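# Move blue foam block from floor into tote by door

## Task

Locate the blue foam block lying on the room's floor and leave it resting entirely inside the tote near the door, with no part sticking out past the rim. The block must stay there on its own once the robot lets go, and the robot must not tip over or finish leaning.

## Robot and tools

ROBOT. A Hello Robot Stretch 4: an omni-wheel base, a lift riding up a mast, a single arm that telescopes forward, a wrist with yaw, pitch and roll joints, and a two-finger gripper. It stands about 1.6 m tall; the edge of the base lies within 0.23 m of the base origin. Cameras: head_camera (top of mast, looking forward and down; aim it by turning the base), head_left_camera and head_right_camera (fisheyes beside it, pointing more steeply down, showing the base and arm), and wrist_camera (behind the fingers, looking along them, with the fingertips near the bottom of its image).

FRAMES. Base frame: origin on the floor below the base centre, x ahead, y to the left, z up. hand_pose is reported in this frame and marks a point between the open fingertips; with all wrist joints at 0 its axes line up with the base axes. Its printed position can be somewhat wrong. The odometry frame is the base frame as it was when the scene began; base_odometry heading grows to the left and wraps within -3.142 to 3.142.

execute_actions. Argument "actions" is a list holding one action or nothing (an empty list just reports state and pictures). An action may contain "base", "joints" or both, plus optional "pace" and "contact_limits"; alternatively it is {"end_of_arm": "enable_torque"} alone, which re-powers any wrist or gripper motor that shut itself off. Everything in an action starts at once; parts may finish at different times, and no action runs past 15 s.
- "base" holds exactly one relative move, measured from where the base last reported itself: translate_m (metres, -2 to 2, positive forward, no turning), strafe_m (metres, -2 to 2, positive to the left, no turning), or rotate_rad (radians, -3.2 to 3.2, positive counter-clockwise seen from above).
- "joints" is one object of absolute targets keyed by name: lift_m 0 to 1.2 (±0.004), arm_m 0 to 0.55 (±0.004, extension forward), wrist_yaw_rad -1.134 to 4.276 (±0.02; 0 points ahead, positive swings left, 3.14 is stowed; past 3.4 the arm may obstruct), wrist_pitch_rad -1.117 to 4.259 (±0.05; 0 level, 1.57 pointing down), wrist_roll_rad -1.117 to 4.259 (±0.02; 0 keeps fingers at equal height, positive turns clockwise viewed from behind), gripper_m -0.038 to 0.141 (±0.004; fingertip gap in metres, negative means the tips squeeze each other). A joint target outside its range is clipped and the result notes it; any other bad value or unknown key rejects the whole call and nothing moves. A joint or base left out of an action may still be driving toward an earlier target without the status showing it.
- "pace": "slow", "default", "fast" or "max" (default if omitted). Base top speeds 0.1/0.3/0.4/0.6 m/s and 1/2/3/4 rad/s respectively; with lift_m above 0.2 at the start of the move these are reduced, down to 0.3 m/s and 1 rad/s at lift_m 1.2.
- "contact_limits": {"arm_m": value}, 0 (gentlest) to 0.75 (firmest), 0.5 if omitted; the arm stops when it pushes harder than this.
- "cameras": list drawn from head_camera, head_left_camera, head_right_camera, wrist_camera, all; omitted, null or ["all"] gives every camera, [] gives none, an unknown name rejects the call. The "pictures" line gives the order of returned images.
To unfold the wrist at the start, send lift_m 0.4 together with wrist_yaw_rad 0.

wait: "seconds" 0 to 10; commands nothing new and returns state and images.
zoom_image: "camera" plus "region" [x0, y0, x1, y1] in pixels of that camera's latest full image, top-left origin, no larger than 504 by 504.
finished_scene: "scene" is the integer number of the scene being ended; it is final and reports success. Only call it once the block rests in the tote by itself. If a result reports a stop, later calls in the same reply are skipped.

RESULTS. base_status and joint_status describe how each motion ended: "done" (for the base, wheels turned the commanded amount even if slipping), "off_target" (rested short and may still push), "contact_stop_at_<key>" (hit something; lift, arm or wheels go slack; a slack lift can sag under load and slack wheels can drift), "limit_stop_at_<name>" (a built-in limit; "limit_stop_at_tilt" means lean over 6 degrees, making lift, arm and wheels slack and unresponsive until the lean eases; "limit_stop_at_own_body" means the joint would hit the robot and lift and arm may go slack), "time_out", and "torque_fault" (a wrist or gripper motor overloaded and went limp until enable_torque). After these the old target is dropped. on_its_own covers things not commanded in this call; its "held at" is the held target, not the actual position. joint_positions gives readings. lidar_m: 12 rough distances in metres from the base origin, 30-degree sectors starting straight ahead and going counter-clockwise (4th left, 7th behind, 10th right); "-" means nothing seen or closer than 0.25 m. It sees from about 0.15 m up to robot height, misses glass, clear plastic, thin legs and much behind. wrist_depth_mm: 7x7 grid of median depths in mm (100 to 2000), read from top left, "-" if out of range or hidden; includes the robot's own body. turned_by_wheels vs turned_by_imu: a gap above about 0.1 rad suggests a bump or slip, and heading error is roughly their difference. base_tilt in degrees (forward and right positive) carries a fixed bias up to about 1.5. motor_effort: percent of each motor's maximum, positive toward higher joint values, peak of last action in brackets, with a fixed offset and noise; for wheel_0, wheel_1, wheel_2 positive means turning right. Effort outside its rest range suggests pushing or carrying.

GRIPPING. Command gripper_m smaller than the block's width to hold it; smaller values squeeze harder and pull it toward the wrist. The gripper reading and "done" do not prove a grasp; a firm squeeze at gripper_m of 0 or more shows as a clear gripper effort change. If fingertips jam against a surface below, raise the lift.

AVOID. Turning or driving with over 1 kg held and arm_m above 0.2, especially at fast paces; strong sustained pushes, mainly with the gripper high or contact limit high; pressing the gripper into things with base or arm moves (torque_fault); a tilted-up, rolled gripper (pitch below -0.2 with roll below -0.4 or above 4) near the body; dropping, slamming or hitting anything. Tilt at rest differing from the starting reading may mean a wheel is on something. Faster robot motion is better once the task succeeds.

Each tool is called after ">>>" in YAML: its name, and indented under it one key for each argument.

## Session

>>> execute_actions:
  actions: []

Scene clock: 0.00 s.
base_odometry: x=+0.000 y=+0.000 heading=+0.000 (m, m, rad; odometry frame)
turned_by_wheels: +0.000 (rad since the last result)
turned_by_imu: +0.000 (rad since the last result)
base_tilt: forward=-1.2 right=-0.6 (deg)
lidar_m: 0.87 0.88 1.03 1.47 1.47 0.94 0.82 0.81 0.94 1.37 1.95 1.02
base_status: not commanded
joint_positions: lift_m=+0.205 arm_m=-0.002 wrist_yaw_rad=+3.202 wrist_pitch_rad=+0.008 wrist_roll_rad=+0.015 gripper_m=+0.057
joint_status: not commanded
motor_effort: lift_m=+19 arm_m=-1 wrist_yaw_rad=+1 wrist_pitch_rad=-9 wrist_roll_rad=-1 gripper_m=-3 wheel_0=-1 wheel_1=+1 wheel_2=+0 (%)
hand_pose: x=-0.1242 y=+0.0700 z=+0.3804 quat_wxyz=(-0.030, -0.004, +0.008, +1.000) (m; base frame)
wrist_depth_mm: - 137 136 976 1008 1042 1078 / - - 134 960 1008 1042 1098 / - 107 134 976 991 1042 1078 / - 122 137 946 991 1042 1060 / 186 878 931 946 976 1042 1078 / 198 891 196 960 189 1025 1078 / 196 891 904 135 960 854 917
pictures: head_camera, head_left_camera, head_right_camera, wrist_camera
Images, in order (width x height): head_camera 420x560, head_left_camera 420x672, head_right_camera 420x672, wrist_camera 616x392.

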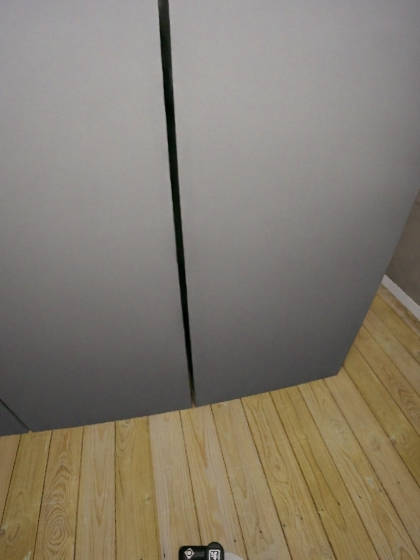

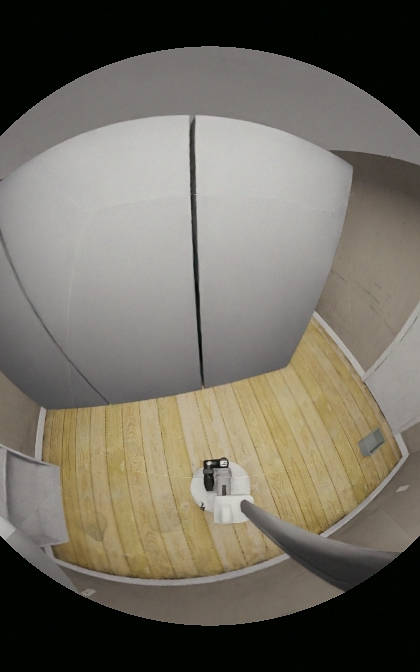

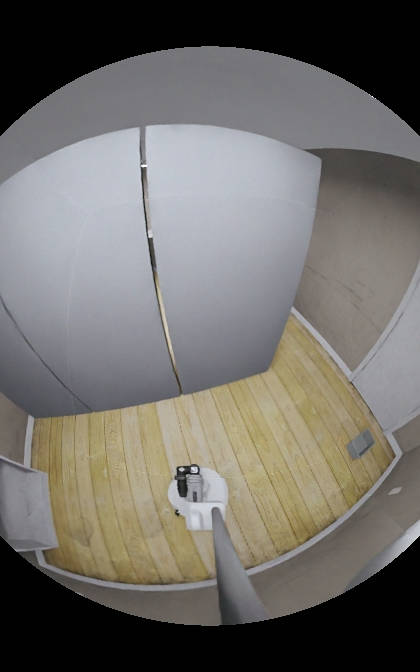

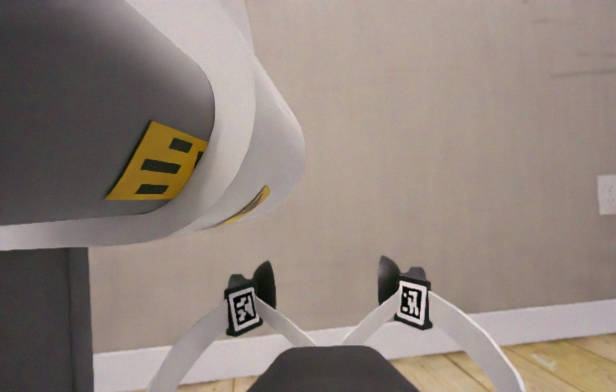

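Partition screens; passage on the right.

>>> execute_actions:
  actions:
    - {"base":{"strafe_m":-1.0},"pace":"fast"}
  cameras: []

>>> execute_actions:
  actions:
    - {"base":{"translate_m":1.0},"pace":"fast"}
  cameras: ["head_camera","head_left_camera"]

Scene clock: 3.93 s.
base_odometry: x=+0.000 y=-1.000 heading=+0.000 (m, m, rad; odometry frame)
turned_by_wheels: +0.000 (rad since the last result)
turned_by_imu: +0.000 (rad since the last result)
base_tilt: forward=-1.2 right=-0.7 (deg)
lidar_m: 1.13 1.12 1.33 2.30 1.17 0.69 0.57 0.58 0.66 0.40 0.41 1.12
base_status: done
joint_positions: lift_m=+0.205 arm_m=-0.002 wrist_yaw_rad=+3.202 wrist_pitch_rad=+0.008 wrist_roll_rad=+0.015 gripper_m=+0.057
joint_status: not commanded
motor_effort: lift_m=+19(19) arm_m=-1(1) wrist_yaw_rad=-2(2) wrist_pitch_rad=-9(9) wrist_roll_rad=-1(1) gripper_m=-2(3) wheel_0=-1(11) wheel_1=+1(13) wheel_2=+0(1) (%)
hand_pose: x=-0.1242 y=+0.0700 z=+0.3804 quat_wxyz=(-0.030, -0.004, +0.008, +1.000) (m; base frame)
wrist_depth_mm: - 137 135 715 732 778 798 / - - 134 715 750 768 798 / - 107 134 715 750 768 798 / - 123 136 723 732 768 798 / 186 654 683 707 741 759 798 / 198 661 196 715 189 778 798 / 196 661 683 135 732 741 778
pictures: none
No camera images: the call's "cameras" was empty. Leave "cameras" out to get every camera's image.

Scene clock: 7.70 s.
base_odometry: x=+1.000 y=-1.000 heading=+0.000 (m, m, rad; odometry frame)
turned_by_wheels: +0.000 (rad since the last result)
turned_by_imu: +0.002 (rad since the last result)
base_tilt: forward=-1.2 right=-0.6 (deg)
lidar_m: 1.53 0.39 0.26 0.37 2.73 1.79 1.53 0.96 0.85 0.74 0.74 0.89
base_status: done
joint_positions: lift_m=+0.205 arm_m=-0.002 wrist_yaw_rad=+3.202 wrist_pitch_rad=+0.008 wrist_roll_rad=+0.015 gripper_m=+0.057
joint_status: not commanded
motor_effort: lift_m=+19(20) arm_m=-1(1) wrist_yaw_rad=+1(3) wrist_pitch_rad=-10(10) wrist_roll_rad=-1(1) gripper_m=-3(3) wheel_0=-2(6) wheel_1=+0(8) wheel_2=+2(12) (%)
hand_pose: x=-0.1242 y=+0.0700 z=+0.3804 quat_wxyz=(-0.030, -0.004, +0.008, +1.000) (m; base frame)
wrist_depth_mm: - 137 135 1708 1756 1863 1863 / - - 134 1661 1756 1863 1863 / - 107 134 1708 1756 1808 1863 / - 122 136 1661 1708 1808 1863 / 186 1537 1576 1661 1708 1863 1808 / 198 1138 196 1430 190 1336 1281 / 197 991 931 135 946 842 891
pictures: head_camera, head_left_camera
Images, in order (width x height): head_camera 420x560, head_left_camera 420x672.

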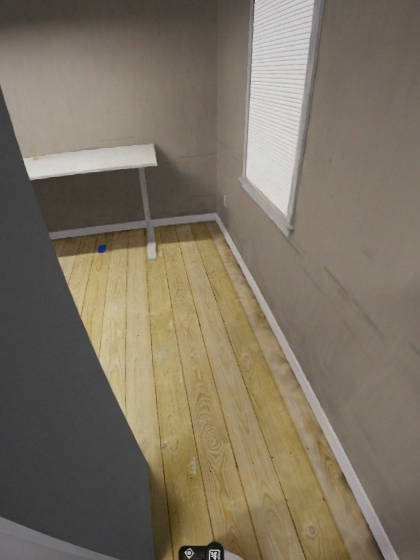

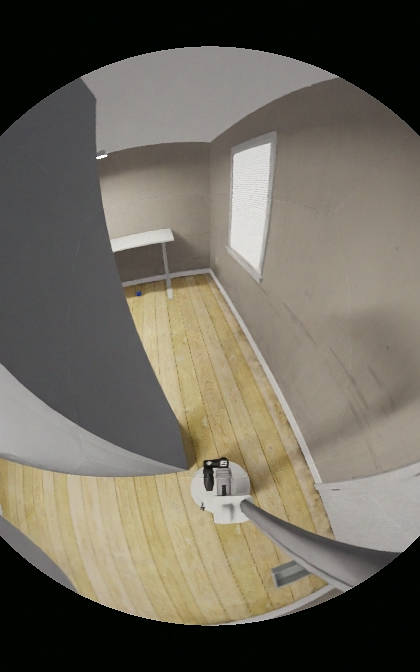

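>>> execute_actions:
  actions:
    - {"base":{"strafe_m":-0.2},"pace":"fast"}
  cameras: []

>>> execute_actions:
  actions:
    - {"base":{"rotate_rad":0.25},"pace":"fast"}
  cameras: []

>>> execute_actions:
  actions:
    - {"base":{"translate_m":1.5},"pace":"fast"}
  cameras: []

>>> execute_actions:
  actions:
    - {"base":{"rotate_rad":0.42},"joints":{"lift_m":0.4,"wrist_yaw_rad":0,"gripper_m":0.14},"pace":"fast"}
  cameras: ["head_camera","head_left_camera"]

Scene clock: 9.60 s.
base_odometry: x=+1.000 y=-1.200 heading=+0.000 (m, m, rad; odometry frame)
turned_by_wheels: +0.000 (rad since the last result)
turned_by_imu: +0.001 (rad since the last result)
base_tilt: forward=-1.2 right=-0.6 (deg)
lidar_m: 1.15 0.79 0.43 0.43 2.92 1.74 0.87 0.88 0.60 0.55 0.55 0.67
base_status: done
joint_positions: lift_m=+0.205 arm_m=-0.002 wrist_yaw_rad=+3.202 wrist_pitch_rad=+0.008 wrist_roll_rad=+0.015 gripper_m=+0.057
joint_status: not commanded
motor_effort: lift_m=+19(19) arm_m=-1(1) wrist_yaw_rad=+1(0) wrist_pitch_rad=-9(9) wrist_roll_rad=-1(1) gripper_m=-3(3) wheel_0=+0(11) wheel_1=+1(13) wheel_2=+1(2) (%)
hand_pose: x=-0.1242 y=+0.0700 z=+0.3804 quat_wxyz=(-0.030, -0.004, +0.008, +1.000) (m; base frame)
wrist_depth_mm: - 136 135 1618 1708 1808 1756 / - - 134 1576 1708 1808 1808 / - 107 134 1576 1756 1756 1808 / - 123 136 1661 1618 1708 1808 / 186 1464 1576 1618 1708 1756 1808 / 198 1430 197 1430 189 1366 1281 / 196 976 946 135 960 842 904
pictures: none
No camera images: the call's "cameras" was empty. Leave "cameras" out to get every camera's image.

Scene clock: 10.47 s.
base_odometry: x=+1.000 y=-1.200 heading=+0.250 (m, m, rad; odometry frame)
turned_by_wheels: +0.250 (rad since the last result)
turned_by_imu: +0.245 (rad since the last result)
base_tilt: forward=-1.3 right=-0.6 (deg)
lidar_m: 2.08 0.55 0.45 0.87 2.14 1.57 0.90 0.78 0.59 0.53 0.58 0.80
base_status: done
joint_positions: lift_m=+0.205 arm_m=-0.002 wrist_yaw_rad=+3.202 wrist_pitch_rad=+0.008 wrist_roll_rad=+0.015 gripper_m=+0.057
joint_status: not commanded
motor_effort: lift_m=+19(19) arm_m=+0(1) wrist_yaw_rad=+2(0) wrist_pitch_rad=-9(9) wrist_roll_rad=-1(1) gripper_m=-3(4) wheel_0=-2(7) wheel_1=+0(9) wheel_2=-1(6) (%)
hand_pose: x=-0.1242 y=+0.0700 z=+0.3804 quat_wxyz=(-0.030, -0.004, +0.008, +1.000) (m; base frame)
wrist_depth_mm: - 137 136 1618 1618 1499 1499 / - - 134 1537 1576 1499 1464 / - 107 134 1576 1537 1537 1499 / - 122 136 1576 1576 1537 1464 / 186 991 1618 1618 1537 1499 1464 / 198 1078 196 1138 190 1366 1308 / 196 976 931 136 946 854 904
pictures: none
No camera images: the call's "cameras" was empty. Leave "cameras" out to get every camera's image.

Scene clock: 15.50 s.
base_odometry: x=+2.453 y=-0.828 heading=+0.250 (m, m, rad; odometry frame)
turned_by_wheels: +0.000 (rad since the last result)
turned_by_imu: +0.004 (rad since the last result)
base_tilt: forward=-1.2 right=-0.6 (deg)
lidar_m: 0.99 1.02 1.42 2.38 1.14 0.87 2.27 0.79 0.57 0.51 0.53 0.72
base_status: done
joint_positions: lift_m=+0.205 arm_m=-0.002 wrist_yaw_rad=+3.202 wrist_pitch_rad=+0.008 wrist_roll_rad=+0.015 gripper_m=+0.057
joint_status: not commanded
motor_effort: lift_m=+19(19) arm_m=-1(1) wrist_yaw_rad=+2(2) wrist_pitch_rad=-9(9) wrist_roll_rad=-1(2) gripper_m=-3(3) wheel_0=+1(7) wheel_1=+0(8) wheel_2=+0(12) (%)
hand_pose: x=-0.1242 y=+0.0700 z=+0.3804 quat_wxyz=(-0.030, -0.004, +0.008, +1.000) (m; base frame)
wrist_depth_mm: - 136 135 - - 1060 1255 / - - 134 - - 1118 1255 / - 107 134 - - 976 1229 / - 123 136 - - 1042 1255 / 186 1008 1863 - - 1078 1281 / 198 1118 196 1430 190 931 1098 / 196 946 946 135 946 831 842
pictures: none
No camera images: the call's "cameras" was empty. Leave "cameras" out to get every camera's image.

Scene clock: 17.90 s.
base_odometry: x=+2.453 y=-0.828 heading=+0.670 (m, m, rad; odometry frame)
turned_by_wheels: +0.420 (rad since the last result)
turned_by_imu: +0.412 (rad since the last result)
base_tilt: forward=-1.2 right=-0.6 (deg)
lidar_m: 0.99 1.25 2.37 1.30 0.87 1.12 0.89 0.57 0.50 0.52 0.68 0.98
base_status: done
joint_positions: lift_m=+0.400 arm_m=-0.002 wrist_yaw_rad=+0.000 wrist_pitch_rad=+0.008 wrist_roll_rad=+0.015 gripper_m=+0.140
joint_status: all done
motor_effort: lift_m=+23(26) arm_m=-1(0) wrist_yaw_rad=+1(8) wrist_pitch_rad=-9(9) wrist_roll_rad=-2(1) gripper_m=-2(6) wheel_0=-2(8) wheel_1=+0(8) wheel_2=+1(8) (%)
hand_pose: x=+0.4576 y=-0.0873 z=+0.5756 quat_wxyz=(+1.000, +0.008, +0.004, +0.000) (m; base frame)
wrist_depth_mm: - - 1921 1661 1430 1336 1255 / - - 1060 976 1008 1366 1255 / - 1499 1808 1661 1464 1366 1229 / - - 1921 1661 1464 1336 1255 / - - 1921 1708 1464 1308 1229 / - 1618 216 1618 1078 188 1281 / 1499 1366 1430 135 1281 1255 1205
pictures: head_camera, head_left_camera
Images, in order (width x height): head_camera 420x560, head_left_camera 420x672.

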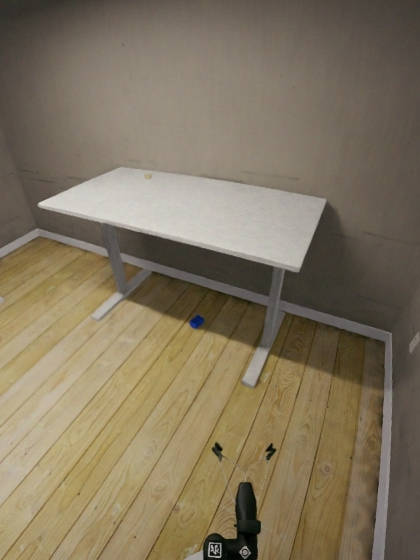

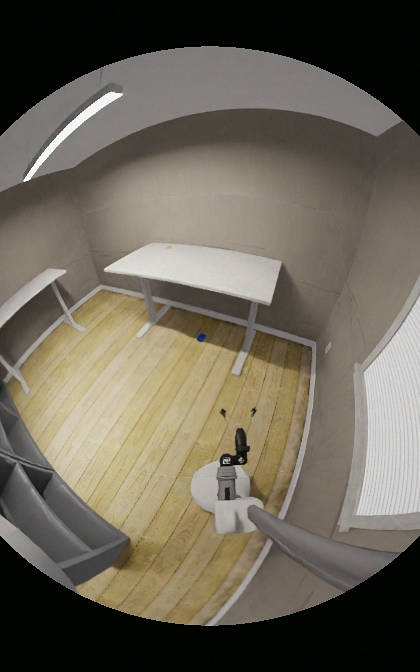

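>>> execute_actions:
  actions:
    - {"base":{"strafe_m":0.22},"joints":{"lift_m":0.2,"wrist_pitch_rad":0.8},"pace":"fast"}
  cameras: []

>>> execute_actions:
  actions:
    - {"base":{"translate_m":0.6},"joints":{"arm_m":0.3},"pace":"fast"}
  cameras: ["head_camera","wrist_camera"]

Scene clock: 19.80 s.
base_odometry: x=+2.317 y=-0.656 heading=+0.670 (m, m, rad; odometry frame)
turned_by_wheels: +0.000 (rad since the last result)
turned_by_imu: +0.001 (rad since the last result)
base_tilt: forward=-1.2 right=-0.6 (deg)
lidar_m: 1.08 1.39 2.20 1.14 0.75 0.73 1.22 0.81 0.70 0.71 0.93 1.05
base_status: done
joint_positions: lift_m=+0.200 arm_m=-0.002 wrist_yaw_rad=+0.000 wrist_pitch_rad=+0.802 wrist_roll_rad=+0.015 gripper_m=+0.140
joint_status: all done
motor_effort: lift_m=+15(20) arm_m=+0(1) wrist_yaw_rad=+1(1) wrist_pitch_rad=-7(7) wrist_roll_rad=-1(1) gripper_m=-1(1) wheel_0=+2(11) wheel_1=-2(12) wheel_2=+0(1) (%)
hand_pose: x=+0.3697 y=-0.0874 z=+0.1713 quat_wxyz=(+0.921, +0.007, +0.390, -0.003) (m; base frame)
wrist_depth_mm: 1008 1008 960 917 891 809 831 / 788 778 750 741 715 683 661 / 654 634 621 603 585 574 569 / 549 535 525 517 504 492 488 / 473 466 455 449 436 430 427 / 415 402 216 397 382 189 379 / 375 362 364 135 357 343 343
pictures: none
No camera images: the call's "cameras" was empty. Leave "cameras" out to get every camera's image.

Scene clock: 22.60 s.
base_odometry: x=+2.787 y=-0.283 heading=+0.670 (m, m, rad; odometry frame)
turned_by_wheels: +0.000 (rad since the last result)
turned_by_imu: +0.002 (rad since the last result)
base_tilt: forward=-1.2 right=-0.6 (deg)
lidar_m: 0.51 0.67 1.96 2.00 1.34 1.23 1.62 1.05 0.95 0.97 0.55 0.52
base_status: done
joint_positions: lift_m=+0.200 arm_m=+0.299 wrist_yaw_rad=+0.000 wrist_pitch_rad=+0.801 wrist_roll_rad=+0.015 gripper_m=+0.140
joint_status: all done
motor_effort: lift_m=+15(15) arm_m=+5(7) wrist_yaw_rad=+1(3) wrist_pitch_rad=-7(8) wrist_roll_rad=-1(1) gripper_m=+0(0) wheel_0=+1(8) wheel_1=+0(7) wheel_2=+2(12) (%)
hand_pose: x=+0.6706 y=-0.0874 z=+0.1713 quat_wxyz=(+0.921, +0.007, +0.390, -0.003) (m; base frame)
wrist_depth_mm: 1042 931 891 820 750 683 634 / 788 768 741 723 699 691 661 / 647 627 615 591 585 569 564 / 544 535 521 492 500 496 484 / 477 462 459 445 439 430 421 / 415 402 213 392 379 189 379 / 375 357 362 135 355 342 342
pictures: head_camera, wrist_camera
camera_calibration (this result's frames):
wrist_camera: T_world_to_cam=[[-0.0258538, -0.997231, -0.0697332, -0.0464883], [-0.717422, 0.067087, -0.693401, 0.658941], [0.696159, 0.0321011, -0.717169, -0.117197], [0, 0, 0, 1]] pos_world=[0.553125, -0.0868038, 0.369619]
Images, in order (width x height): head_camera 420x560, wrist_camera 616x392.

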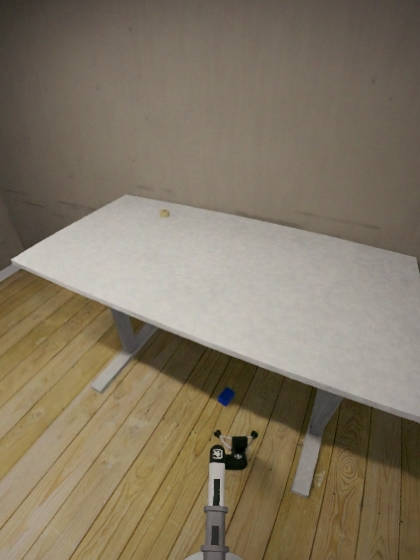

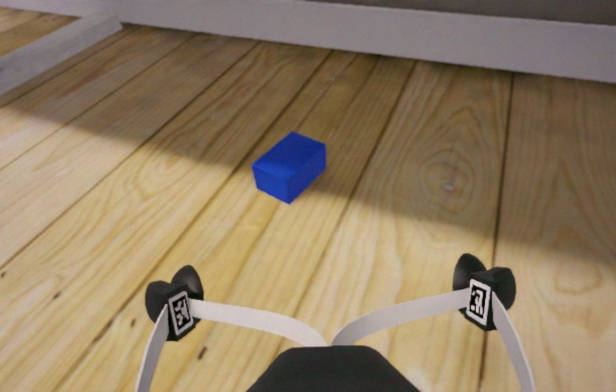

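>>> execute_actions:
  actions:
    - {"base":{"strafe_m":0.12},"joints":{"wrist_yaw_rad":-0.45,"arm_m":0.51}}
  cameras: []

>>> execute_actions:
  actions:
    - {"base":{"translate_m":0.08},"joints":{"lift_m":0.12}}
  cameras: ["wrist_camera"]

Scene clock: 24.67 s.
base_odometry: x=+2.712 y=-0.189 heading=+0.670 (m, m, rad; odometry frame)
turned_by_wheels: +0.000 (rad since the last result)
turned_by_imu: +0.001 (rad since the last result)
base_tilt: forward=-1.2 right=-0.6 (deg)
lidar_m: 0.57 0.75 1.83 1.87 1.29 1.19 1.78 1.16 1.04 1.08 0.60 0.57
base_status: done
joint_positions: lift_m=+0.200 arm_m=+0.509 wrist_yaw_rad=-0.450 wrist_pitch_rad=+0.802 wrist_roll_rad=+0.015 gripper_m=+0.140
joint_status: all done
motor_effort: lift_m=+15(15) arm_m=+6(6) wrist_yaw_rad=+1(4) wrist_pitch_rad=-7(7) wrist_roll_rad=-1(1) gripper_m=+0(0) wheel_0=+1(9) wheel_1=+1(11) wheel_2=+0(2) (%)
hand_pose: x=+0.8226 y=-0.1660 z=+0.1713 quat_wxyz=(+0.897, +0.094, +0.379, -0.208) (m; base frame)
wrist_depth_mm: 627 634 640 647 654 647 647 / 676 691 683 691 683 683 634 / 647 627 609 597 591 574 559 / 544 539 521 508 500 488 488 / 469 462 445 427 439 433 424 / 415 399 213 384 379 189 377 / 368 359 359 135 355 342 342
pictures: none
No camera images: the call's "cameras" was empty. Leave "cameras" out to get every camera's image.

Scene clock: 26.07 s.
base_odometry: x=+2.775 y=-0.139 heading=+0.671 (m, m, rad; odometry frame)
turned_by_wheels: +0.000 (rad since the last result)
turned_by_imu: +0.001 (rad since the last result)
base_tilt: forward=-1.2 right=-0.7 (deg)
lidar_m: 0.51 0.65 1.82 1.85 1.38 1.27 1.81 1.19 1.09 1.10 0.55 0.48
base_status: done
joint_positions: lift_m=+0.120 arm_m=+0.509 wrist_yaw_rad=-0.450 wrist_pitch_rad=+0.802 wrist_roll_rad=+0.015 gripper_m=+0.140
joint_status: all done
motor_effort: lift_m=+16(15) arm_m=+6(6) wrist_yaw_rad=+0(1) wrist_pitch_rad=-7(7) wrist_roll_rad=-1(1) gripper_m=-2(0) wheel_0=+2(6) wheel_1=+1(7) wheel_2=+0(8) (%)
hand_pose: x=+0.8226 y=-0.1660 z=+0.0913 quat_wxyz=(+0.897, +0.094, +0.379, -0.208) (m; base frame)
wrist_depth_mm: 554 554 554 559 569 574 574 / 585 591 585 564 559 535 525 / 504 492 480 469 459 449 439 / 424 418 404 399 394 387 382 / 366 362 353 294 342 336 334 / 324 310 213 268 296 189 297 / 291 282 281 135 277 266 266
pictures: wrist_camera
camera_calibration (this result's frames):
wrist_camera: T_world_to_cam=[[-0.457042, -0.886708, -0.0697298, 0.246517], [-0.616882, 0.372487, -0.693333, 0.685761], [0.640757, -0.273867, -0.717236, -0.283043], [0, 0, 0, 1]] pos_world=[0.717064, -0.114365, 0.289641]
Images, in order (width x height): wrist_camera 616x392.

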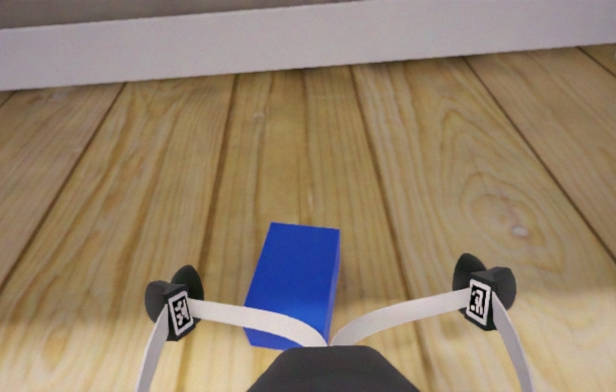

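>>> execute_actions:
  actions:
    - {"base":{"strafe_m":0.025},"joints":{"lift_m":0.055}}
  cameras: ["wrist_camera"]

Scene clock: 27.40 s.
base_odometry: x=+2.759 y=-0.120 heading=+0.671 (m, m, rad; odometry frame)
turned_by_wheels: +0.000 (rad since the last result)
turned_by_imu: +0.000 (rad since the last result)
base_tilt: forward=-1.2 right=-0.6 (deg)
lidar_m: 0.50 0.66 1.79 1.83 1.38 1.25 1.85 1.21 1.10 1.13 0.52 0.50
base_status: done
joint_positions: lift_m=+0.055 arm_m=+0.509 wrist_yaw_rad=-0.450 wrist_pitch_rad=+0.802 wrist_roll_rad=+0.015 gripper_m=+0.140
joint_status: all done
motor_effort: lift_m=+15(16) arm_m=+5(6) wrist_yaw_rad=+1(0) wrist_pitch_rad=-7(7) wrist_roll_rad=-1(1) gripper_m=+0(1) wheel_0=+0(9) wheel_1=+0(9) wheel_2=+0(1) (%)
hand_pose: x=+0.8226 y=-0.1660 z=+0.0263 quat_wxyz=(+0.897, +0.094, +0.379, -0.208) (m; base frame)
wrist_depth_mm: 554 544 544 544 530 517 500 / 477 466 452 439 430 415 402 / 389 382 370 362 351 347 338 / 330 322 315 247 300 298 293 / 286 278 273 222 262 262 257 / 252 242 212 236 229 189 229 / 224 216 218 135 214 206 208
pictures: wrist_camera
camera_calibration (this result's frames):
wrist_camera: T_world_to_cam=[[-0.457042, -0.886707, -0.0697298, 0.241987], [-0.616882, 0.372487, -0.693332, 0.640697], [0.640756, -0.273867, -0.717236, -0.329665], [0, 0, 0, 1]] pos_world=[0.717068, -0.114365, 0.224642]
Images, in order (width x height): wrist_camera 616x392.

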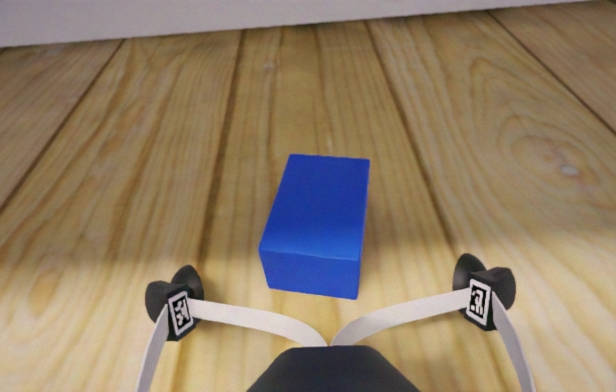

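>>> execute_actions:
  actions:
    - {"base":{"strafe_m":-0.012},"joints":{"arm_m":0.55,"lift_m":0.045}}
  cameras: []

>>> execute_actions:
  actions:
    - {"joints":{"gripper_m":0.01}}
  cameras: ["wrist_camera"]

>>> execute_actions:
  actions:
    - {"base":{"translate_m":-0.5},"joints":{"lift_m":0.2,"arm_m":0,"wrist_yaw_rad":0},"pace":"fast"}
  cameras: ["wrist_camera"]

Scene clock: 28.53 s.
base_odometry: x=+2.767 y=-0.129 heading=+0.671 (m, m, rad; odometry frame)
turned_by_wheels: +0.000 (rad since the last result)
turned_by_imu: +0.000 (rad since the last result)
base_tilt: forward=-1.2 right=-0.6 (deg)
lidar_m: 0.51 0.66 1.80 1.84 1.36 1.26 1.83 1.20 1.10 1.12 0.55 0.50
base_status: done
joint_positions: lift_m=+0.046 arm_m=+0.547 wrist_yaw_rad=-0.452 wrist_pitch_rad=+0.801 wrist_roll_rad=+0.015 gripper_m=+0.140
joint_status: all done
joint sent to its limit — the command would take arm_m past its upper limit, so that joint was sent only as far as its limit.
motor_effort: lift_m=+12(14) arm_m=+8(8) wrist_yaw_rad=+6(5) wrist_pitch_rad=-5(7) wrist_roll_rad=-1(1) gripper_m=-1(1) wheel_0=+2(7) wheel_1=-3(8) wheel_2=-1(0) (%)
hand_pose: x=+0.8601 y=-0.1664 z=+0.0167 quat_wxyz=(+0.897, +0.094, +0.378, -0.209) (m; base frame)
wrist_depth_mm: 517 521 517 512 512 500 484 / 462 452 436 427 413 402 392 / 377 368 362 351 343 338 327 / 320 314 306 245 290 287 283 / 274 271 265 206 244 252 249 / 243 229 213 184 188 191 221 / 218 210 211 139 204 199 199
pictures: none
No camera images: the call's "cameras" was empty. Leave "cameras" out to get every camera's image.

Scene clock: 30.80 s.
base_odometry: x=+2.767 y=-0.129 heading=+0.671 (m, m, rad; odometry frame)
turned_by_wheels: +0.000 (rad since the last result)
turned_by_imu: +0.001 (rad since the last result)
base_tilt: forward=-1.2 right=-0.6 (deg)
lidar_m: 0.50 0.65 1.78 1.85 1.37 1.24 1.85 1.21 1.09 1.11 0.55 0.49
base_status: not commanded
joint_positions: lift_m=+0.045 arm_m=+0.547 wrist_yaw_rad=-0.450 wrist_pitch_rad=+0.801 wrist_roll_rad=+0.015 gripper_m=+0.010
joint_status: all done
motor_effort: lift_m=+14(15) arm_m=+5(8) wrist_yaw_rad=+0(7) wrist_pitch_rad=-7(17) wrist_roll_rad=-1(1) gripper_m=-25(26) wheel_0=+2(2) wheel_1=-2(2) wheel_2=+0(0) (%)
hand_pose: x=+0.8607 y=-0.1659 z=+0.0164 quat_wxyz=(+0.897, +0.094, +0.379, -0.208) (m; base frame)
wrist_depth_mm: 517 517 517 517 504 496 477 / 455 439 427 415 404 394 389 / 373 362 353 347 338 329 322 / 317 307 300 282 289 283 279 / 272 267 263 198 246 249 245 / 239 236 183 175 177 173 219 / 214 202 206 134 202 196 193
pictures: wrist_camera
camera_calibration (this result's frames):
wrist_camera: T_world_to_cam=[[-0.456733, -0.886869, -0.0697034, 0.258476], [-0.616976, 0.372236, -0.693384, 0.657371], [0.640886, -0.273686, -0.717189, -0.361318], [0, 0, 0, 1]] pos_world=[0.755201, -0.114351, 0.214694]
Images, in order (width x height): wrist_camera 616x392.

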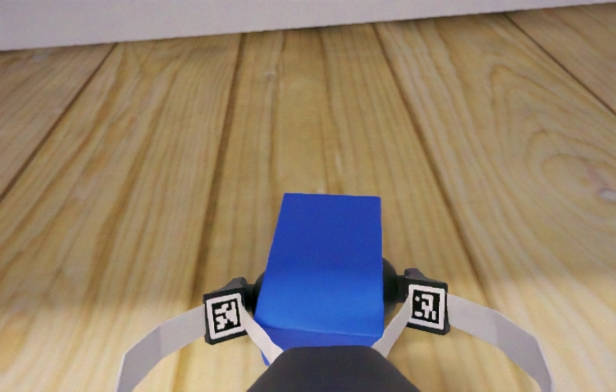

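Scene clock: 33.33 s.
base_odometry: x=+2.375 y=-0.440 heading=+0.671 (m, m, rad; odometry frame)
turned_by_wheels: +0.000 (rad since the last result)
turned_by_imu: +0.000 (rad since the last result)
base_tilt: forward=-1.2 right=-0.6 (deg)
lidar_m: 0.97 1.26 2.00 1.34 0.88 0.81 1.53 1.03 0.89 0.90 1.17 0.94
base_status: done
joint_positions: lift_m=+0.200 arm_m=+0.001 wrist_yaw_rad=+0.000 wrist_pitch_rad=+0.802 wrist_roll_rad=+0.015 gripper_m=+0.010
joint_status: all done
motor_effort: lift_m=+23(24) arm_m=-5(11) wrist_yaw_rad=+4(6) wrist_pitch_rad=-9(8) wrist_roll_rad=-1(0) gripper_m=-25(26) wheel_0=+1(6) wheel_1=-2(7) wheel_2=+0(14) (%)
hand_pose: x=+0.3725 y=-0.0875 z=+0.1705 quat_wxyz=(+0.921, +0.007, +0.390, -0.003) (m; base frame)
wrist_depth_mm: 1042 991 960 917 891 842 768 / 798 778 741 732 707 683 647 / 654 634 615 597 580 574 559 / 544 535 525 488 500 492 484 / 473 466 455 198 427 433 427 / 418 410 183 175 177 173 379 / 375 351 359 134 351 340 338
pictures: wrist_camera
camera_calibration (this result's frames):
wrist_camera: T_world_to_cam=[[-0.0263433, -0.997221, -0.0696894, -0.0541698], [-0.717787, 0.0673904, -0.692994, 0.444616], [0.695764, 0.0317664, -0.717567, 0.0900144], [0, 0, 0, 1]] pos_world=[0.255084, -0.0868416, 0.368932]
Images, in order (width x height): wrist_camera 616x392.

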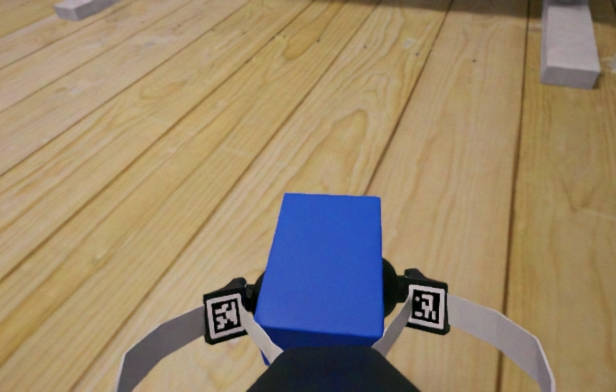

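>>> execute_actions:
  actions:
    - {"base":{"rotate_rad":2.73},"pace":"fast"}
  cameras: []

>>> execute_actions:
  actions:
    - {"base":{"strafe_m":0.42},"pace":"fast"}
  cameras: []

>>> execute_actions:
  actions:
    - {"base":{"translate_m":1.4},"joints":{"lift_m":0.35},"pace":"fast"}
  cameras: ["head_camera","head_left_camera"]

Scene clock: 35.80 s.
base_odometry: x=+2.375 y=-0.440 heading=-2.883 (m, m, rad; odometry frame)
turned_by_wheels: +2.730 (rad since the last result)
turned_by_imu: +2.678 (rad since the last result)
base_tilt: forward=-1.3 right=-0.6 (deg)
lidar_m: 0.79 1.36 0.99 0.88 0.94 1.31 0.96 1.00 1.37 1.99 1.17 0.85
base_status: done
joint_positions: lift_m=+0.200 arm_m=+0.001 wrist_yaw_rad=+0.000 wrist_pitch_rad=+0.802 wrist_roll_rad=+0.015 gripper_m=+0.010
joint_status: not commanded
motor_effort: lift_m=+22(23) arm_m=-6(6) wrist_yaw_rad=+3(1) wrist_pitch_rad=-7(9) wrist_roll_rad=-1(1) gripper_m=-24(26) wheel_0=-1(10) wheel_1=-1(8) wheel_2=+0(11) (%)
hand_pose: x=+0.3726 y=-0.0874 z=+0.1707 quat_wxyz=(+0.921, +0.007, +0.390, -0.003) (m; base frame)
wrist_depth_mm: 1042 991 946 691 707 683 654 / 788 759 750 627 615 621 615 / 647 634 621 597 585 574 559 / 544 535 517 492 504 492 484 / 473 466 455 199 427 433 421 / 418 410 183 175 177 173 382 / 373 353 355 135 349 342 340
pictures: none
No camera images: the call's "cameras" was empty. Leave "cameras" out to get every camera's image.

Scene clock: 38.00 s.
base_odometry: x=+2.483 y=-0.846 heading=-2.883 (m, m, rad; odometry frame)
turned_by_wheels: +0.000 (rad since the last result)
turned_by_imu: +0.001 (rad since the last result)
base_tilt: forward=-1.2 right=-0.7 (deg)
lidar_m: 2.11 0.77 0.54 0.47 0.50 0.70 0.98 1.00 1.39 2.41 1.18 0.92
base_status: done
joint_positions: lift_m=+0.200 arm_m=+0.001 wrist_yaw_rad=+0.000 wrist_pitch_rad=+0.802 wrist_roll_rad=+0.015 gripper_m=+0.010
joint_status: not commanded
motor_effort: lift_m=+22(22) arm_m=-6(5) wrist_yaw_rad=-2(1) wrist_pitch_rad=-8(8) wrist_roll_rad=-1(2) gripper_m=-25(25) wheel_0=+1(12) wheel_1=+0(14) wheel_2=+0(0) (%)
hand_pose: x=+0.3726 y=-0.0874 z=+0.1707 quat_wxyz=(+0.921, +0.007, +0.390, -0.003) (m; base frame)
wrist_depth_mm: 866 991 946 904 904 732 585 / 768 768 750 723 707 676 615 / 654 627 615 603 585 569 564 / 544 539 525 488 496 492 480 / 473 466 455 198 430 430 421 / 418 413 183 175 178 173 379 / 375 353 359 134 349 340 338
pictures: none
No camera images: the call's "cameras" was empty. Leave "cameras" out to get every camera's image.

Scene clock: 42.87 s.
base_odometry: x=+1.129 y=-1.205 heading=-2.883 (m, m, rad; odometry frame)
turned_by_wheels: +0.000 (rad since the last result)
turned_by_imu: +0.003 (rad since the last result)
base_tilt: forward=-1.2 right=-0.7 (deg)
lidar_m: 0.99 0.76 0.56 0.53 0.55 0.76 1.89 0.57 0.42 0.44 2.32 1.66
base_status: done
joint_positions: lift_m=+0.350 arm_m=+0.001 wrist_yaw_rad=+0.000 wrist_pitch_rad=+0.802 wrist_roll_rad=+0.015 gripper_m=+0.010
joint_status: all done
motor_effort: lift_m=+23(26) arm_m=-6(5) wrist_yaw_rad=+1(1) wrist_pitch_rad=-8(8) wrist_roll_rad=-1(1) gripper_m=-24(27) wheel_0=+0(5) wheel_1=+0(7) wheel_2=+2(11) (%)
hand_pose: x=+0.3725 y=-0.0874 z=+0.3206 quat_wxyz=(+0.921, +0.007, +0.390, -0.003) (m; base frame)
wrist_depth_mm: 891 1255 1281 1255 1255 1182 1182 / 854 1078 842 946 1008 960 931 / 854 891 866 854 820 809 788 / 759 750 732 691 699 699 691 / 661 647 634 198 603 615 603 / 585 580 183 175 177 173 539 / 525 496 500 134 488 480 477
pictures: head_camera, head_left_camera
Images, in order (width x height): head_camera 420x560, head_left_camera 420x672.

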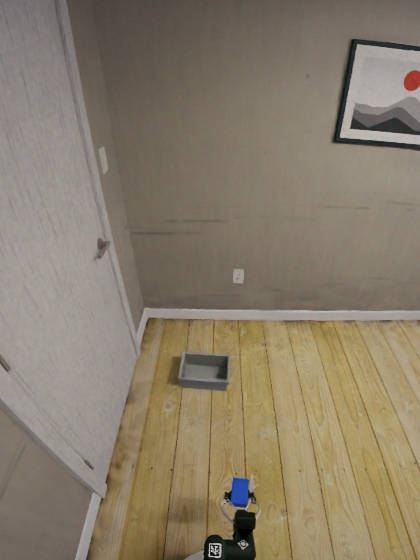

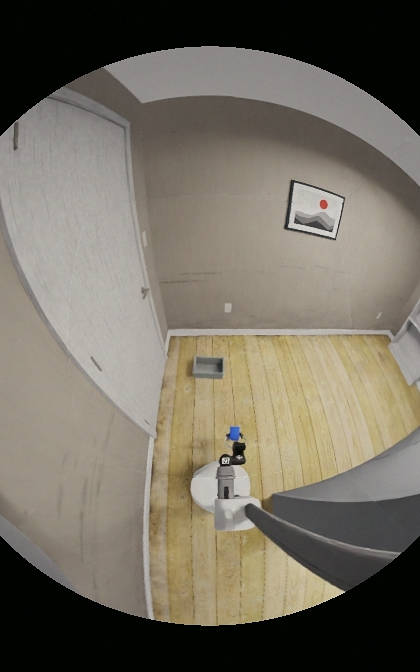

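>>> execute_actions:
  actions:
    - {"base":{"strafe_m":0.135},"joints":{"arm_m":0.3},"pace":"fast"}
  cameras: []

>>> execute_actions:
  actions:
    - {"base":{"translate_m":0.37},"joints":{"lift_m":0.25},"pace":"fast"}
  cameras: ["head_camera","wrist_camera"]

Scene clock: 44.73 s.
base_odometry: x=+1.164 y=-1.335 heading=-2.883 (m, m, rad; odometry frame)
turned_by_wheels: +0.000 (rad since the last result)
turned_by_imu: +0.000 (rad since the last result)
base_tilt: forward=-1.2 right=-0.6 (deg)
lidar_m: 0.98 0.55 0.43 0.40 0.42 0.60 1.49 0.78 0.54 0.53 2.32 1.67
base_status: done
joint_positions: lift_m=+0.350 arm_m=+0.299 wrist_yaw_rad=+0.000 wrist_pitch_rad=+0.802 wrist_roll_rad=+0.015 gripper_m=+0.010
joint_status: all done
motor_effort: lift_m=+23(23) arm_m=+6(4) wrist_yaw_rad=-1(3) wrist_pitch_rad=-8(8) wrist_roll_rad=-1(1) gripper_m=-26(26) wheel_0=+1(11) wheel_1=-2(11) wheel_2=+0(0) (%)
hand_pose: x=+0.6705 y=-0.0874 z=+0.3206 quat_wxyz=(+0.921, +0.007, +0.390, -0.003) (m; base frame)
wrist_depth_mm: 676 991 1025 1042 1025 1025 1008 / 683 991 1060 991 976 976 946 / 676 854 798 768 778 809 788 / 668 750 691 585 676 691 676 / 634 647 640 198 597 609 591 / 585 574 183 175 177 173 530 / 525 496 504 135 488 477 477
pictures: none
No camera images: the call's "cameras" was empty. Leave "cameras" out to get every camera's image.

Scene clock: 46.93 s.
base_odometry: x=+0.806 y=-1.430 heading=-2.883 (m, m, rad; odometry frame)
turned_by_wheels: +0.000 (rad since the last result)
turned_by_imu: +0.001 (rad since the last result)
base_tilt: forward=-1.2 right=-0.6 (deg)
lidar_m: 0.63 0.57 0.41 0.38 0.44 0.59 1.63 0.78 0.73 1.80 1.81 0.62
base_status: done
joint_positions: lift_m=+0.250 arm_m=+0.299 wrist_yaw_rad=+0.000 wrist_pitch_rad=+0.802 wrist_roll_rad=+0.015 gripper_m=+0.010
joint_status: all done
motor_effort: lift_m=+15(21) arm_m=+6(6) wrist_yaw_rad=+1(3) wrist_pitch_rad=-8(9) wrist_roll_rad=-1(1) gripper_m=-25(25) wheel_0=-1(8) wheel_1=+1(9) wheel_2=+1(11) (%)
hand_pose: x=+0.6705 y=-0.0874 z=+0.2212 quat_wxyz=(+0.921, +0.007, +0.390, -0.003) (m; base frame)
wrist_depth_mm: 654 676 676 668 683 683 683 / 715 732 723 732 741 732 723 / 691 715 699 683 661 647 634 / 615 603 591 394 569 559 549 / 539 512 436 198 353 488 477 / 473 375 183 175 176 173 430 / 421 291 404 134 377 300 387
pictures: head_camera, wrist_camera
camera_calibration (this result's frames):
wrist_camera: T_world_to_cam=[[-0.0258485, -0.997233, -0.0696978, -0.0430193], [-0.717696, 0.0670459, -0.693121, 0.693628], [0.695876, 0.0321057, -0.717444, -0.0811032], [0, 0, 0, 1]] pos_world=[0.55314, -0.0868013, 0.419582]
Images, in order (width x height): head_camera 420x560, wrist_camera 616x392.

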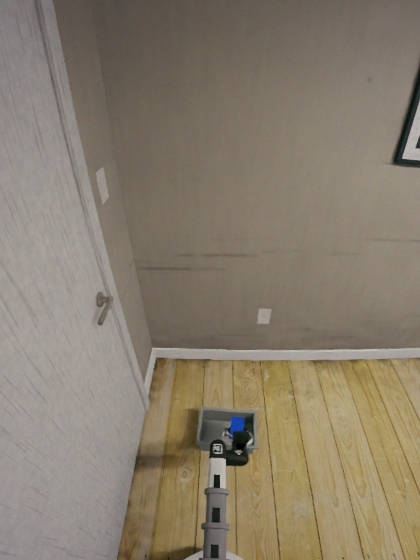

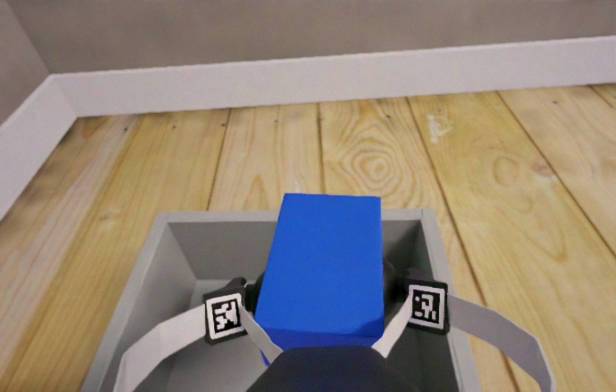

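>>> execute_actions:
  actions:
    - {"base":{"strafe_m":0.03},"joints":{"arm_m":0.38,"wrist_pitch_rad":1.1}}
  cameras: []

>>> execute_actions:
  actions:
    - {"joints":{"lift_m":0.15}}
  cameras: ["wrist_camera"]

>>> execute_actions:
  actions:
    - {"joints":{"gripper_m":0.09}}
  cameras: []

>>> execute_actions:
  actions:
    - {"joints":{"lift_m":0.35},"pace":"fast"}
  cameras: ["wrist_camera"]

Scene clock: 48.43 s.
base_odometry: x=+0.814 y=-1.459 heading=-2.883 (m, m, rad; odometry frame)
turned_by_wheels: +0.000 (rad since the last result)
turned_by_imu: +0.000 (rad since the last result)
base_tilt: forward=-1.2 right=-0.7 (deg)
lidar_m: 0.61 0.52 0.37 0.35 0.40 0.54 1.48 0.80 0.73 1.80 1.75 0.67
base_status: done
joint_positions: lift_m=+0.250 arm_m=+0.379 wrist_yaw_rad=+0.000 wrist_pitch_rad=+1.101 wrist_roll_rad=+0.015 gripper_m=+0.010
joint_status: all done
motor_effort: lift_m=+16(15) arm_m=+6(4) wrist_yaw_rad=+1(1) wrist_pitch_rad=-6(6) wrist_roll_rad=-1(1) gripper_m=-24(25) wheel_0=-1(8) wheel_1=+1(8) wheel_2=+0(1) (%)
hand_pose: x=+0.6805 y=-0.0874 z=+0.1713 quat_wxyz=(+0.852, +0.007, +0.523, -0.004) (m; base frame)
wrist_depth_mm: 603 597 580 569 564 559 544 / 554 539 530 517 512 500 496 / 504 492 484 336 332 455 452 / 462 442 397 353 373 351 421 / 427 342 410 199 394 320 392 / 397 294 183 175 177 173 368 / 373 248 249 134 349 239 342
pictures: none
No camera images: the call's "cameras" was empty. Leave "cameras" out to get every camera's image.

Scene clock: 49.87 s.
base_odometry: x=+0.814 y=-1.459 heading=-2.883 (m, m, rad; odometry frame)
turned_by_wheels: +0.000 (rad since the last result)
turned_by_imu: +0.000 (rad since the last result)
base_tilt: forward=-1.2 right=-0.6 (deg)
lidar_m: 0.64 0.53 0.38 0.35 0.39 0.55 1.45 0.82 0.73 1.81 1.75 0.74
base_status: not commanded
joint_positions: lift_m=+0.150 arm_m=+0.379 wrist_yaw_rad=+0.000 wrist_pitch_rad=+1.101 wrist_roll_rad=+0.015 gripper_m=+0.010
joint_status: all done
motor_effort: lift_m=+15(14) arm_m=+5(6) wrist_yaw_rad=+1(3) wrist_pitch_rad=-6(14) wrist_roll_rad=-1(1) gripper_m=-27(24) wheel_0=-1(1) wheel_1=+1(1) wheel_2=+0(1) (%)
hand_pose: x=+0.6807 y=-0.0874 z=+0.0713 quat_wxyz=(+0.852, +0.006, +0.523, -0.004) (m; base frame)
wrist_depth_mm: 452 445 439 427 418 413 402 / 410 245 243 238 235 230 224 / 366 274 297 291 287 271 209 / 211 273 330 325 319 297 204 / 202 276 306 199 293 286 203 / 193 276 182 171 176 236 203 / 178 156 265 135 259 254 186
pictures: wrist_camera
camera_calibration (this result's frames):
wrist_camera: T_world_to_cam=[[-0.0449924, -0.997248, -0.0589162, -0.0409268], [-0.890143, 0.0667905, -0.450761, 0.697096], [0.453456, 0.0321631, -0.890698, -0.018335], [0, 0, 0, 1]] pos_world=[0.626988, -0.0867839, 0.295481]
Images, in order (width x height): wrist_camera 616x392.

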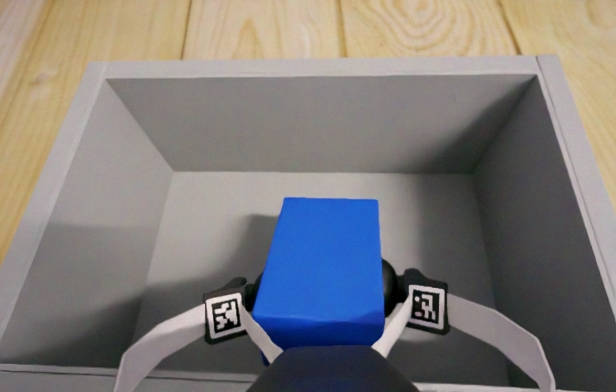

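Scene clock: 51.47 s.
base_odometry: x=+0.814 y=-1.459 heading=-2.883 (m, m, rad; odometry frame)
turned_by_wheels: +0.000 (rad since the last result)
turned_by_imu: +0.000 (rad since the last result)
base_tilt: forward=-1.2 right=-0.6 (deg)
lidar_m: 0.63 0.53 0.37 0.35 0.41 0.51 1.48 0.81 0.73 1.82 1.75 0.66
base_status: not commanded
joint_positions: lift_m=+0.150 arm_m=+0.379 wrist_yaw_rad=+0.000 wrist_pitch_rad=+1.101 wrist_roll_rad=+0.015 gripper_m=+0.090
joint_status: all done
motor_effort: lift_m=+15(15) arm_m=+5(5) wrist_yaw_rad=-1(0) wrist_pitch_rad=-6(6) wrist_roll_rad=-1(1) gripper_m=-2(25) wheel_0=+0(1) wheel_1=+1(2) wheel_2=+0(0) (%)
hand_pose: x=+0.6807 y=-0.0874 z=+0.0713 quat_wxyz=(+0.852, +0.006, +0.523, -0.004) (m; base frame)
wrist_depth_mm: 455 445 436 424 415 410 402 / 410 245 242 239 235 230 224 / 368 274 297 291 285 268 211 / 211 274 330 327 320 298 203 / 201 276 306 262 256 285 204 / 193 276 196 238 233 237 202 / 178 197 266 136 259 251 202
pictures: none
No camera images: the call's "cameras" was empty. Leave "cameras" out to get every camera's image.

Scene clock: 53.00 s.
base_odometry: x=+0.814 y=-1.459 heading=-2.883 (m, m, rad; odometry frame)
turned_by_wheels: +0.000 (rad since the last result)
turned_by_imu: +0.000 (rad since the last result)
base_tilt: forward=-1.2 right=-0.6 (deg)
lidar_m: 0.61 0.53 0.37 0.34 0.39 0.54 1.46 0.80 0.75 1.81 1.77 0.63
base_status: not commanded
joint_positions: lift_m=+0.350 arm_m=+0.379 wrist_yaw_rad=+0.000 wrist_pitch_rad=+1.101 wrist_roll_rad=+0.015 gripper_m=+0.090
joint_status: all done
motor_effort: lift_m=+23(25) arm_m=+5(5) wrist_yaw_rad=-1(1) wrist_pitch_rad=-6(6) wrist_roll_rad=-1(1) gripper_m=-1(2) wheel_0=+0(1) wheel_1=+1(1) wheel_2=+0(0) (%)
hand_pose: x=+0.6807 y=-0.0874 z=+0.2707 quat_wxyz=(+0.852, +0.006, +0.523, -0.004) (m; base frame)
wrist_depth_mm: 654 699 699 691 683 676 676 / 661 676 668 654 640 634 621 / 621 615 603 597 580 574 569 / 569 569 564 554 549 535 530 / 539 525 462 500 480 484 492 / 500 488 196 469 424 455 459 / 462 455 442 136 439 340 436
pictures: wrist_camera
camera_calibration (this result's frames):
wrist_camera: T_world_to_cam=[[-0.0450722, -0.997245, -0.0589163, -0.0291377], [-0.890137, 0.0668618, -0.450761, 0.786954], [0.453458, 0.0321268, -0.890698, 0.159227], [0, 0, 0, 1]] pos_world=[0.626981, -0.0867901, 0.494834]
Images, in order (width x height): wrist_camera 616x392.

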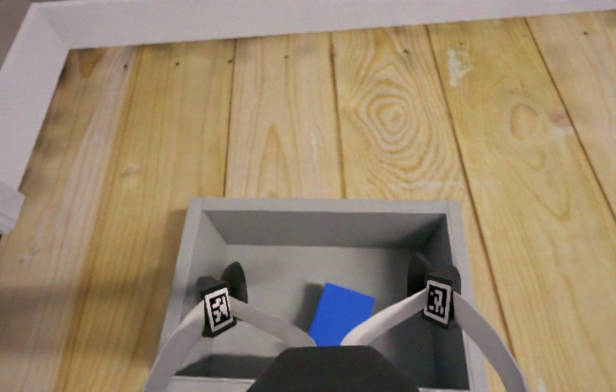

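>>> finished_scene:
  scene: 1

The scene is finished: the task was done.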